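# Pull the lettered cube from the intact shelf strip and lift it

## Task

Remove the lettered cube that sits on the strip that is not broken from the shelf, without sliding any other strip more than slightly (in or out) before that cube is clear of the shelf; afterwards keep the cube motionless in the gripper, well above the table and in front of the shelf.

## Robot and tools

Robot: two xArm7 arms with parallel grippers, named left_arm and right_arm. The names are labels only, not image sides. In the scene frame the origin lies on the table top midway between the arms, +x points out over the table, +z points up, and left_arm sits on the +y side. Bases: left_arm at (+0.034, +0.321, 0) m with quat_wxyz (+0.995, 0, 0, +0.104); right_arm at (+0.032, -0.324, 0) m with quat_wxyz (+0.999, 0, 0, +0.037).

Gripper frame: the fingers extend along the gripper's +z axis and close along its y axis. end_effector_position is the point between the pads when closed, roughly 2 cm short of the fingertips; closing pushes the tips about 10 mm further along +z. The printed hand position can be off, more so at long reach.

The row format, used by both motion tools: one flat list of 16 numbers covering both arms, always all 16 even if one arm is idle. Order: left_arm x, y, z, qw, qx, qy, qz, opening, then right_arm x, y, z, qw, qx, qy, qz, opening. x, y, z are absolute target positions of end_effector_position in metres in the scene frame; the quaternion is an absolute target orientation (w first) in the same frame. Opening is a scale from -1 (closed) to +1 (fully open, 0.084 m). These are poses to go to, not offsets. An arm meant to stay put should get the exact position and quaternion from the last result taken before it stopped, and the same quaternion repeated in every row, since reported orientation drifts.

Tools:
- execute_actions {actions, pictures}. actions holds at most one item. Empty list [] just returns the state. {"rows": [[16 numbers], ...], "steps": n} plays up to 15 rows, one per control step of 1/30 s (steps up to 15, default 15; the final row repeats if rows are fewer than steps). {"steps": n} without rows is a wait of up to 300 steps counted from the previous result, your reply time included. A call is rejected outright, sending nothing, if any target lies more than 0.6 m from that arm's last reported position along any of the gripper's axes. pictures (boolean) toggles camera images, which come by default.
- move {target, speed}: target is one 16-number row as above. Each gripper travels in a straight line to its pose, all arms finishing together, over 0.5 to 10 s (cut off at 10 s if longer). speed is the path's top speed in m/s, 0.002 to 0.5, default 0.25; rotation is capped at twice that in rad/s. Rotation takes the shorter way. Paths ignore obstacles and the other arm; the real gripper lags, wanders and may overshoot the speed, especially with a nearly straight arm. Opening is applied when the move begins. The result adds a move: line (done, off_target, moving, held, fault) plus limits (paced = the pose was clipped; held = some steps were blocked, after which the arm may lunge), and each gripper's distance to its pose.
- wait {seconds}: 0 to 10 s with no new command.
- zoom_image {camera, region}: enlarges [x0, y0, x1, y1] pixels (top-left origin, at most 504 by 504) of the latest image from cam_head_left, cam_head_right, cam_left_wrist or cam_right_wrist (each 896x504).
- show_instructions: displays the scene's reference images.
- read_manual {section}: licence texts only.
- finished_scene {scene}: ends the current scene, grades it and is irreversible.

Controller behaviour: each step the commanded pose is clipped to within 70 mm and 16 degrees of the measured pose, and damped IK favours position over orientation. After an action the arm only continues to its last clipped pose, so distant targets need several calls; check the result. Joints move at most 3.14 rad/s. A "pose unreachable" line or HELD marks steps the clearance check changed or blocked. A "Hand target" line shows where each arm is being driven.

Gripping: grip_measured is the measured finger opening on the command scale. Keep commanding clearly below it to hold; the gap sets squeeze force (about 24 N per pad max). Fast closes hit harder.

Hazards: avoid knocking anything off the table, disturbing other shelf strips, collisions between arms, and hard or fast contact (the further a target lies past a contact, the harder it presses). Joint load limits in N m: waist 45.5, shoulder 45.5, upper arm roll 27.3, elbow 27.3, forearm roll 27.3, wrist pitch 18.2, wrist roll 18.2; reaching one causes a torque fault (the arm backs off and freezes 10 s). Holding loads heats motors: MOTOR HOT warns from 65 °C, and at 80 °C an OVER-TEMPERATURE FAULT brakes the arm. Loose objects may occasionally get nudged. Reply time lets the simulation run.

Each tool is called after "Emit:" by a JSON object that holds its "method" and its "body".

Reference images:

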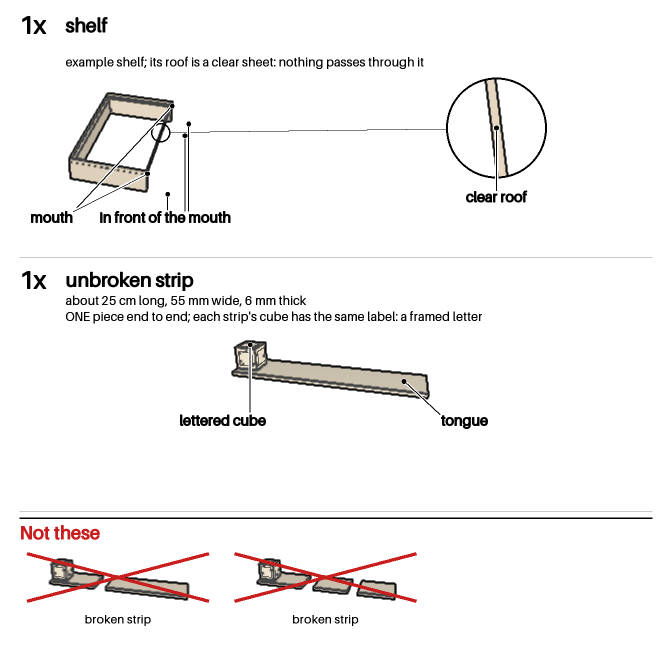

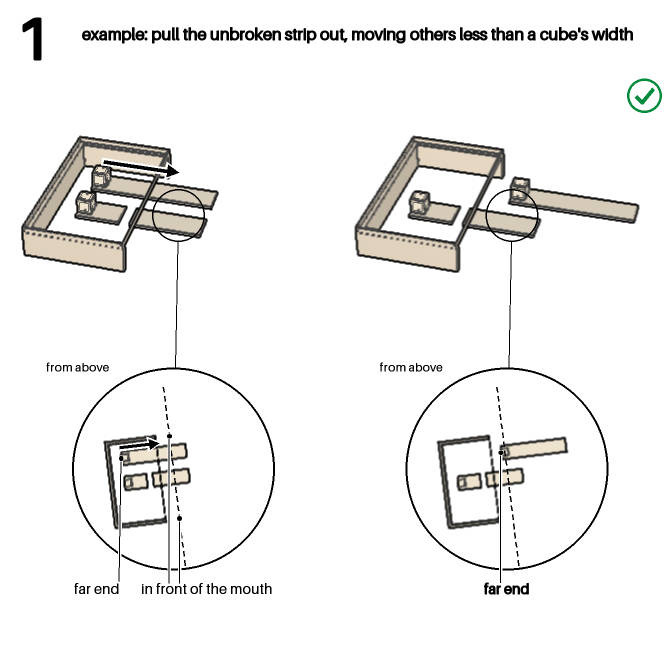

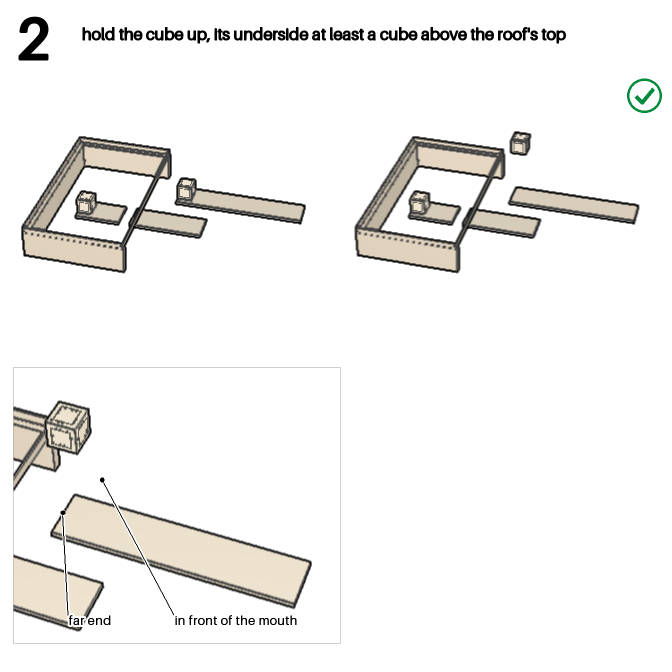

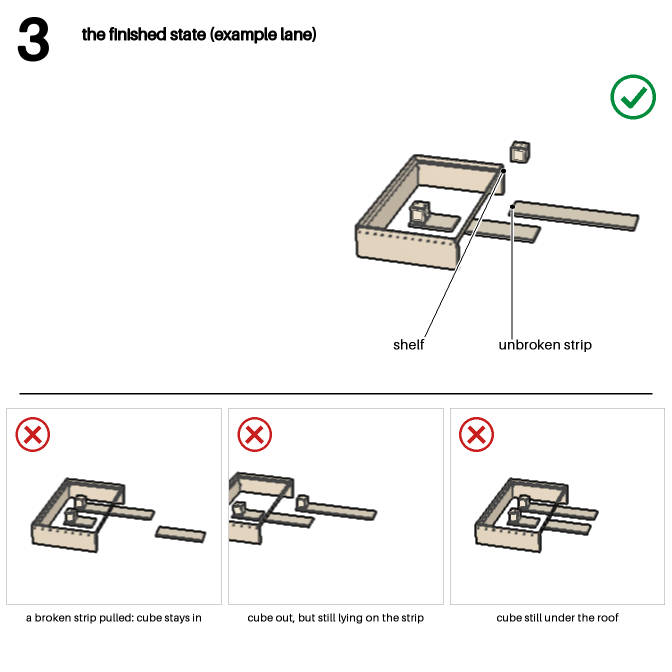

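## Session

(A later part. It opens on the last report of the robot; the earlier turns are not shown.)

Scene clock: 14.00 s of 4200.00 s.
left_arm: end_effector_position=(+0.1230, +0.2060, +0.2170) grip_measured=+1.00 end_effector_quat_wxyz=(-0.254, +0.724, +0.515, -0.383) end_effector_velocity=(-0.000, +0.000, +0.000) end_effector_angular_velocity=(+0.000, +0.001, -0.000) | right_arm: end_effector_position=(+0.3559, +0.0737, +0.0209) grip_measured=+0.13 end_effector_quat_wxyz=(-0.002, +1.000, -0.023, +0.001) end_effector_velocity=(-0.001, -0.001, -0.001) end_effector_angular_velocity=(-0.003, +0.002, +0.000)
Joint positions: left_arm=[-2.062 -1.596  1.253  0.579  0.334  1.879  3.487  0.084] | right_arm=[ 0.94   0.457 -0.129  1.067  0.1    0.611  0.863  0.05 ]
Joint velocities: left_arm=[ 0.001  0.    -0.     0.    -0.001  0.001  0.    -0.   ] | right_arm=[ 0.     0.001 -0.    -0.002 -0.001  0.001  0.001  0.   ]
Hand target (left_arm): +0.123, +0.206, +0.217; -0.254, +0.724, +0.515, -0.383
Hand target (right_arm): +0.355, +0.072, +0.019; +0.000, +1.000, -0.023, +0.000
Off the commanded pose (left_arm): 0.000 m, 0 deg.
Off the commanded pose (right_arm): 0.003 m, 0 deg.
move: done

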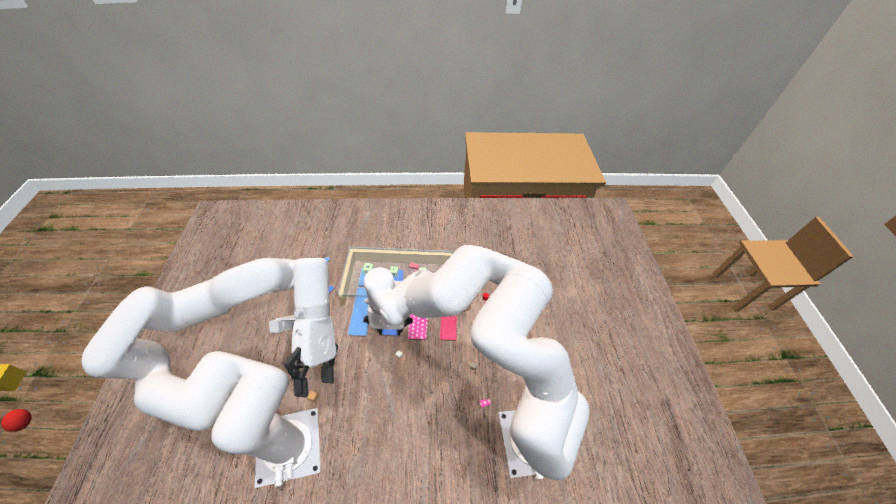

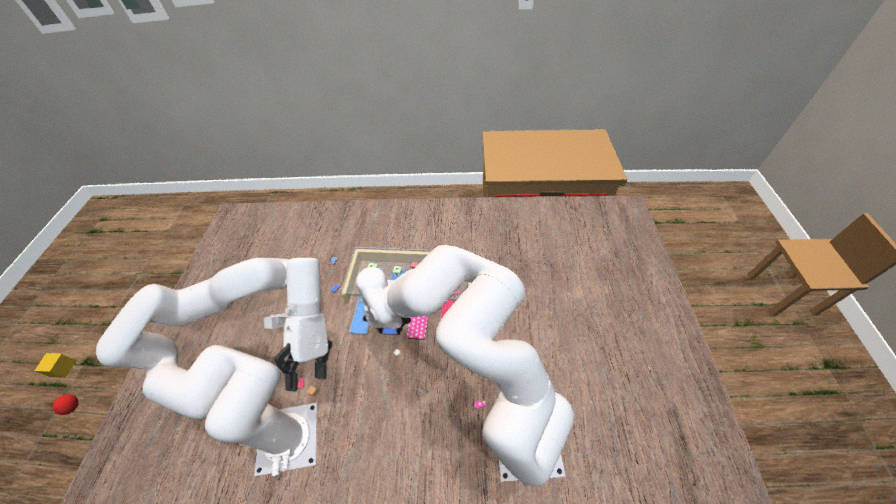

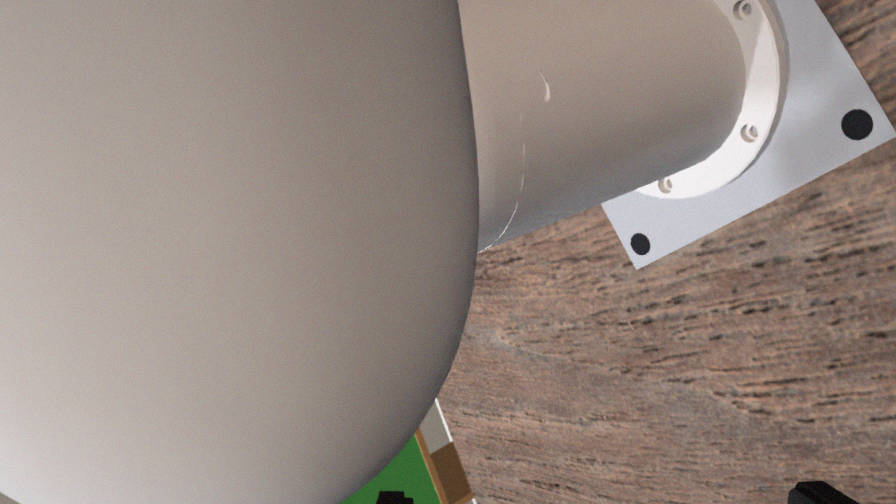

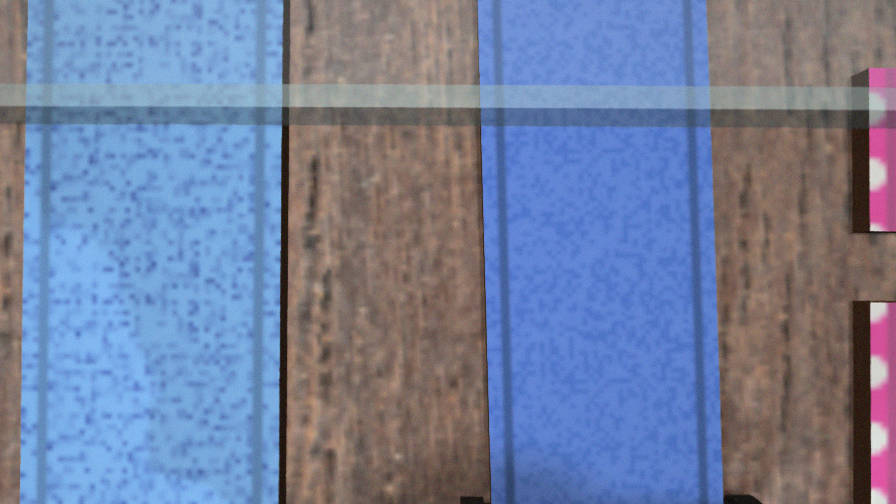

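Emit:
{"method": "move", "body": {"target": [0.123,0.25,0.24,-0.254,0.724,0.515,-0.383,1, 0.165,0.075,0.022,0,1,-0.023,0,-0.3], "speed": 0.08}}

Emit:
{"method": "move", "body": {"target": [0.123,0.25,0.24,-0.254,0.724,0.515,-0.383,1, 0.165,0.075,0.03,0,1,-0.023,0,0.75]}}

Emit:
{"method": "move", "body": {"target": [0.123,0.25,0.24,-0.254,0.724,0.515,-0.383,1, 0.3,0.06,0.15,0,1,0,0,0.3]}}

Scene clock: 19.90 s of 4200.00 s.
left_arm: end_effector_position=(+0.1230, +0.2149, +0.2217) grip_measured=+1.00 end_effector_quat_wxyz=(-0.254, +0.724, +0.515, -0.383) end_effector_velocity=(+0.000, -0.000, +0.000) end_effector_angular_velocity=(-0.001, +0.000, +0.001) | right_arm: end_effector_position=(+0.1644, +0.0740, +0.0211) grip_measured=+0.13 end_effector_quat_wxyz=(+0.001, +1.000, -0.023, -0.000) end_effector_velocity=(-0.000, +0.001, +0.001) end_effector_angular_velocity=(+0.003, -0.001, -0.004)
Joint positions: left_arm=[-2.037 -1.602  1.236  0.581  0.318  1.908  3.488  0.084] | right_arm=[ 1.234  0.228 -0.057  0.709  0.028  0.483  1.274  0.05 ]
Joint velocities: left_arm=[ 0.    -0.     0.    -0.    -0.    -0.001 -0.    -0.   ] | right_arm=[ 0.001 -0.003 -0.    -0.001 -0.    -0.001  0.005 -0.   ]
Hand target (left_arm): +0.123, +0.215, +0.222; -0.254, +0.724, +0.515, -0.383
Hand target (right_arm): +0.165, +0.075, +0.022; +0.000, +1.000, -0.023, +0.000
Off the commanded pose (left_arm): 0.040 m, 0 deg.
Off the commanded pose (right_arm): 0.001 m, 0 deg.
After step 90, 0.17 s passed at rest.
move: held (left_arm); limits=held; held on 64 of 82 steps (left_arm), including the last (left_arm)
pose unreachable (left arm): on one or more control steps of this call this arm could not follow its commanded pose, so it was not sent that pose on those steps. On the call's last step it was still not sent that pose. It may still have moved: this result reports where it is.
cause: the commanded pose would bring two parts of the arm too close to each other (its gripper and another part of the arm, with joints 3 (upper arm roll) to 7 (wrist roll) between them).

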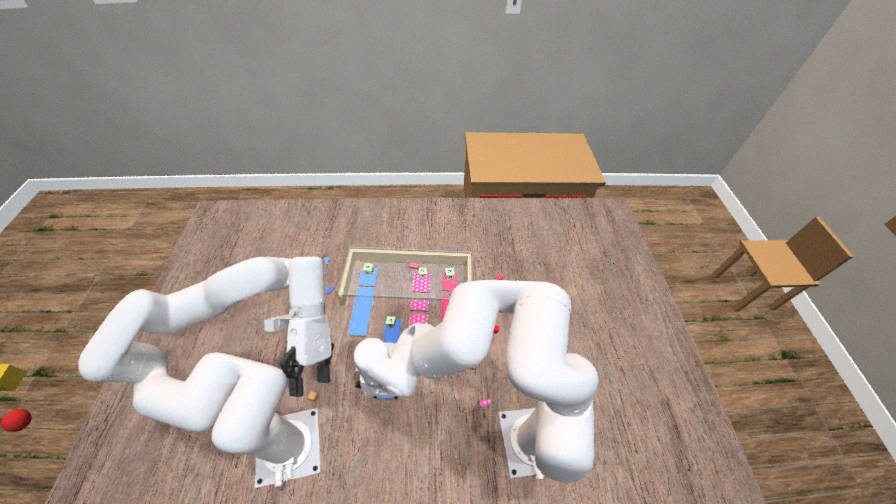

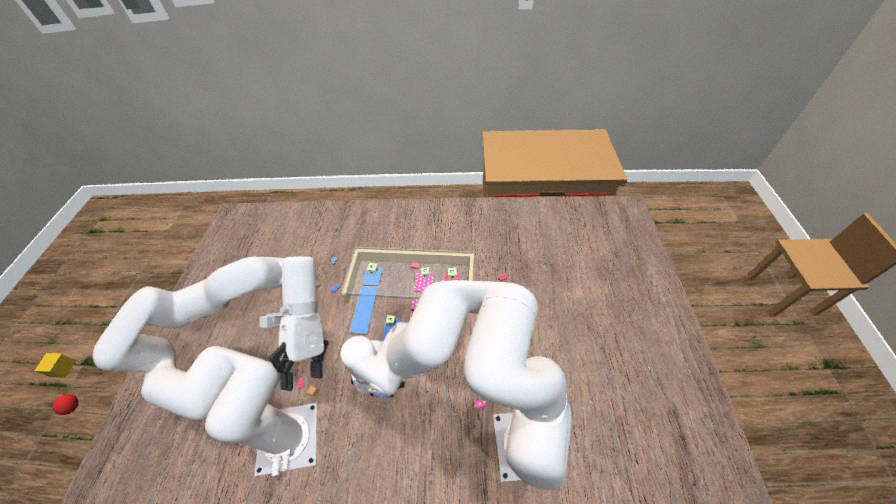

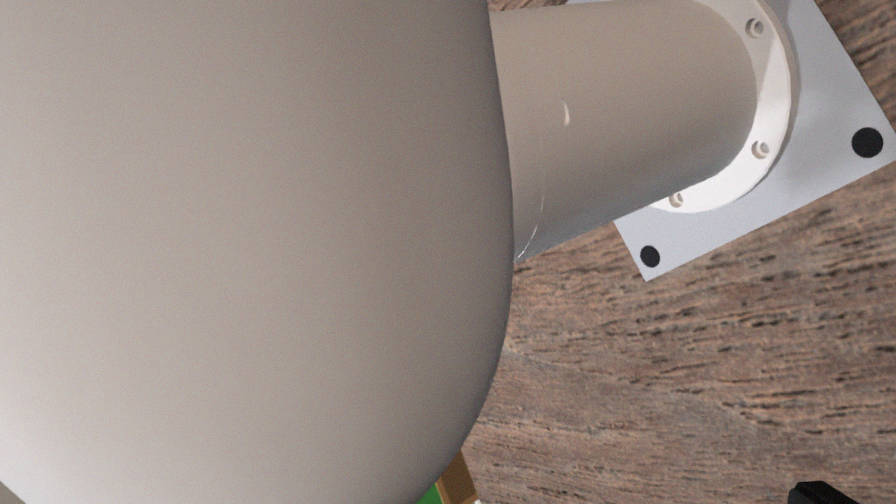

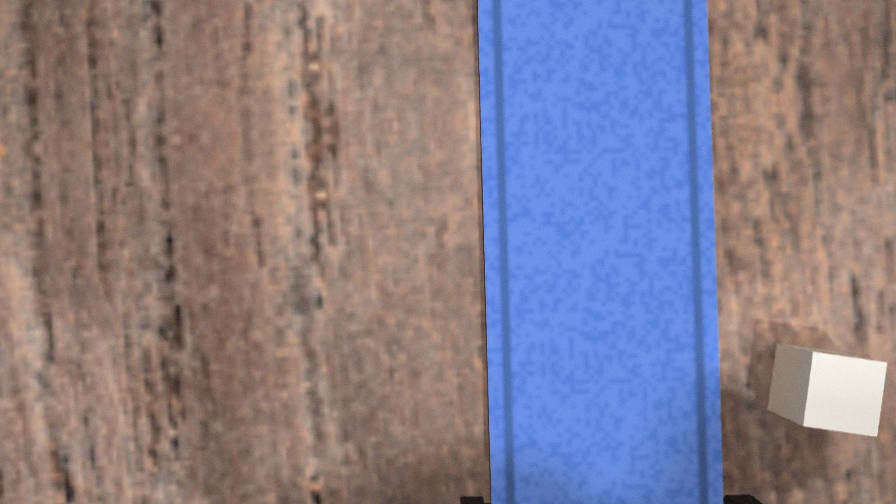

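Scene clock: 20.83 s of 4200.00 s.
left_arm: end_effector_position=(+0.1230, +0.2151, +0.2218) grip_measured=+1.00 end_effector_quat_wxyz=(-0.254, +0.724, +0.515, -0.383) end_effector_velocity=(+0.000, +0.000, +0.000) end_effector_angular_velocity=(+0.000, +0.001, +0.000) | right_arm: end_effector_position=(+0.1650, +0.0748, +0.0298) grip_measured=+0.75 end_effector_quat_wxyz=(+0.000, +1.000, -0.023, -0.000) end_effector_velocity=(-0.001, -0.000, +0.000) end_effector_angular_velocity=(-0.001, +0.000, +0.002)
Joint positions: left_arm=[-2.037 -1.602  1.236  0.581  0.318  1.908  3.488  0.084] | right_arm=[ 1.235  0.205 -0.058  0.711  0.024  0.507  1.277  0.075]
Joint velocities: left_arm=[ 0.  0.  0.  0. -0. -0.  0. -0.] | right_arm=[ 0.001 -0.001  0.     0.    -0.001  0.002  0.    -0.   ]
Hand target (left_arm): +0.123, +0.215, +0.222; -0.254, +0.724, +0.515, -0.383
Hand target (right_arm): +0.165, +0.075, +0.030; +0.000, +1.000, -0.023, +0.000
Off the commanded pose (left_arm): 0.039 m, 0 deg.
Off the commanded pose (right_arm): 0.000 m, 0 deg.
move: held (left_arm); limits=held; held on 19 of 21 steps (left_arm), including the last (left_arm)
pose unreachable (left arm): on one or more control steps of this call this arm could not follow its commanded pose, so it was not sent that pose on those steps. On the call's last step it was still not sent that pose. It may still have moved: this result reports where it is.
cause: the commanded pose would bring two parts of the arm too close to each other (its gripper and another part of the arm, with joints 3 (upper arm roll) to 7 (wrist roll) between them).

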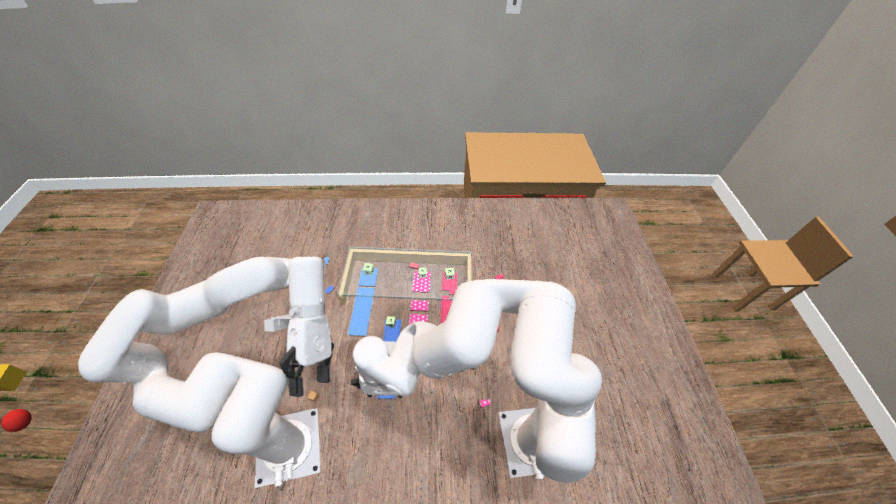

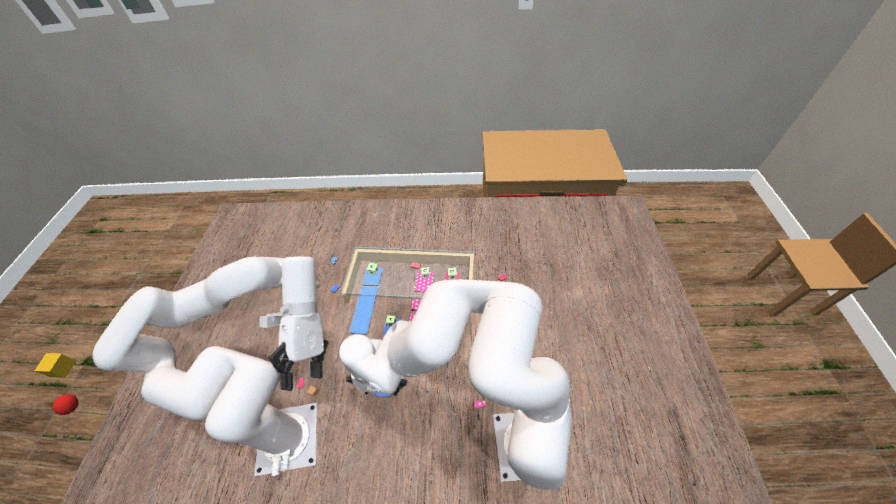

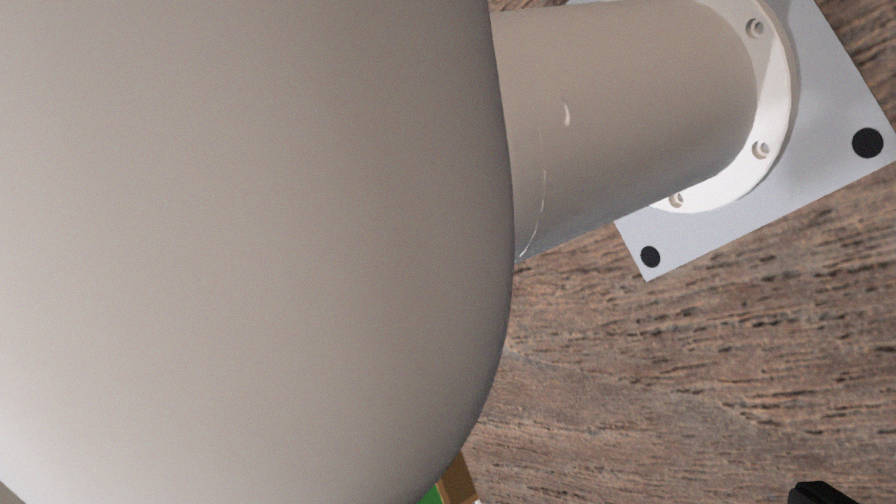

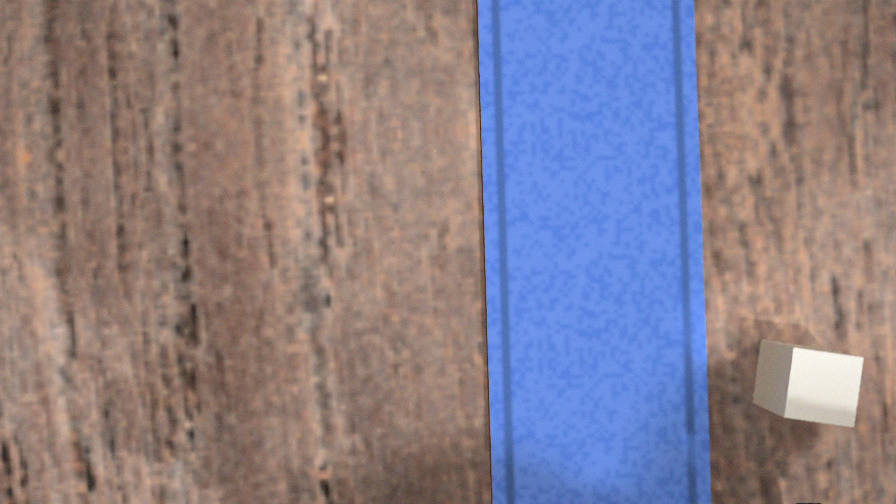

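Scene clock: 22.23 s of 4200.00 s.
left_arm: end_effector_position=(+0.1230, +0.2152, +0.2218) grip_measured=+1.00 end_effector_quat_wxyz=(-0.254, +0.724, +0.515, -0.383) end_effector_velocity=(+0.000, -0.000, +0.000) end_effector_angular_velocity=(-0.001, -0.000, +0.000) | right_arm: end_effector_position=(+0.2992, +0.0597, +0.1496) grip_measured=+0.29 end_effector_quat_wxyz=(+0.001, +1.000, +0.001, +0.000) end_effector_velocity=(+0.007, -0.000, +0.005) end_effector_angular_velocity=(+0.007, -0.004, -0.008)
Joint positions: left_arm=[-2.036 -1.602  1.236  0.581  0.318  1.909  3.488  0.084] | right_arm=[ 1.07   0.084 -0.184  0.978  0.018  0.897  0.948  0.056]
Joint velocities: left_arm=[-0.001 -0.001 -0.     0.     0.    -0.001  0.     0.   ] | right_arm=[-0.007 -0.003 -0.006  0.012  0.001  0.006 -0.005  0.   ]
Hand target (left_arm): +0.123, +0.215, +0.222; -0.254, +0.724, +0.515, -0.383
Hand target (right_arm): +0.300, +0.060, +0.150; +0.000, +1.000, -0.000, +0.000
Off the commanded pose (left_arm): 0.039 m, 0 deg.
Off the commanded pose (right_arm): 0.001 m, 0 deg.
move: held (left_arm); limits=held; held on 33 of 35 steps (left_arm), including the last (left_arm)
pose unreachable (left arm): on one or more control steps of this call this arm could not follow its commanded pose, so it was not sent that pose on those steps. On the call's last step it was still not sent that pose. It may still have moved: this result reports where it is.
cause: the commanded pose would bring two parts of the arm too close to each other (its gripper and another part of the arm, with joints 3 (upper arm roll) to 7 (wrist roll) between them).

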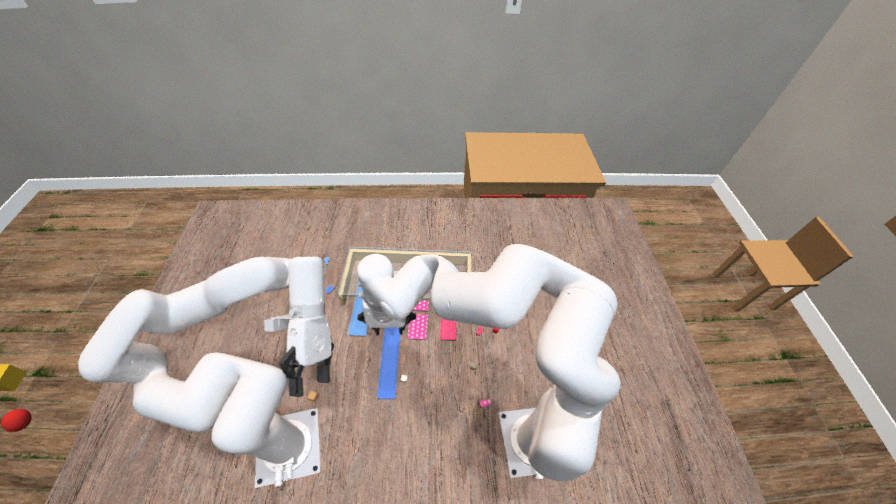

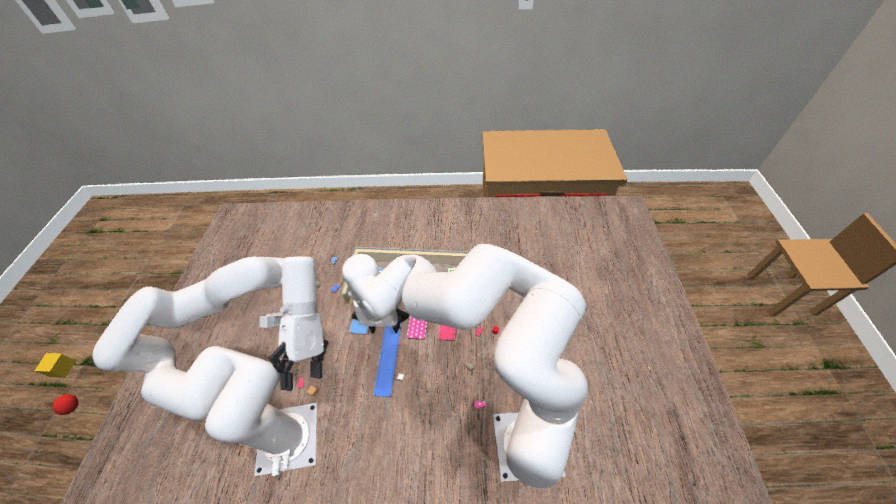

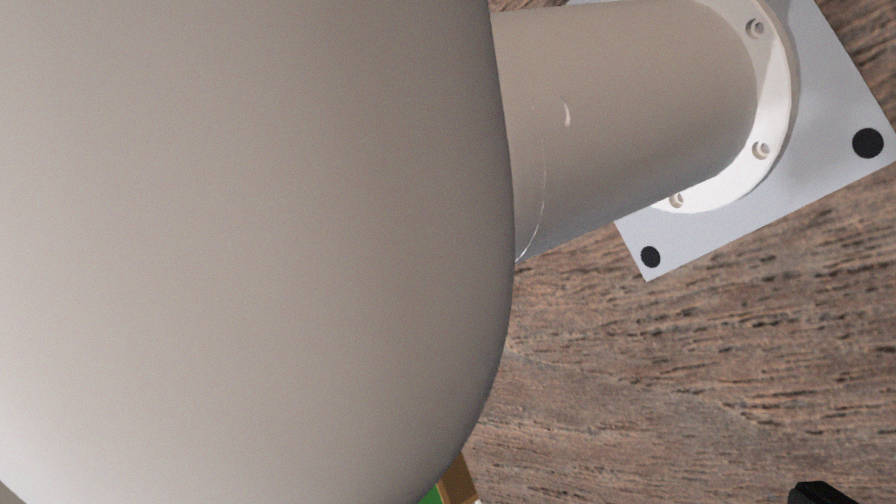

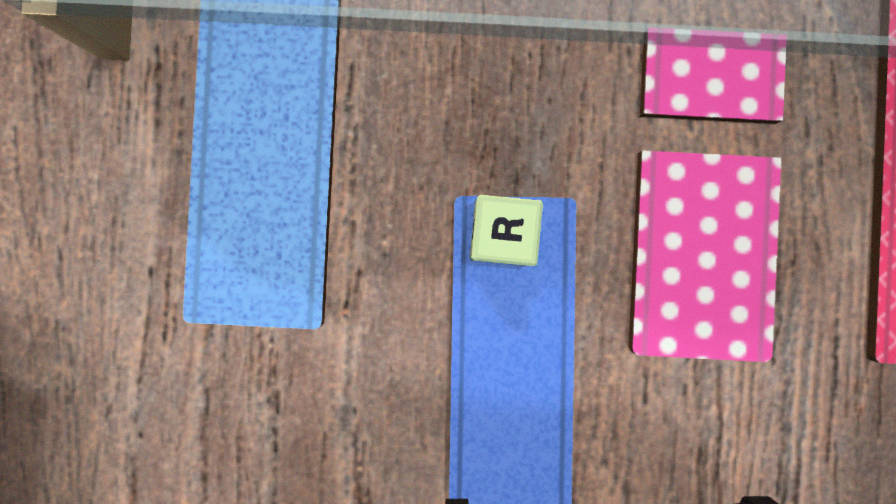

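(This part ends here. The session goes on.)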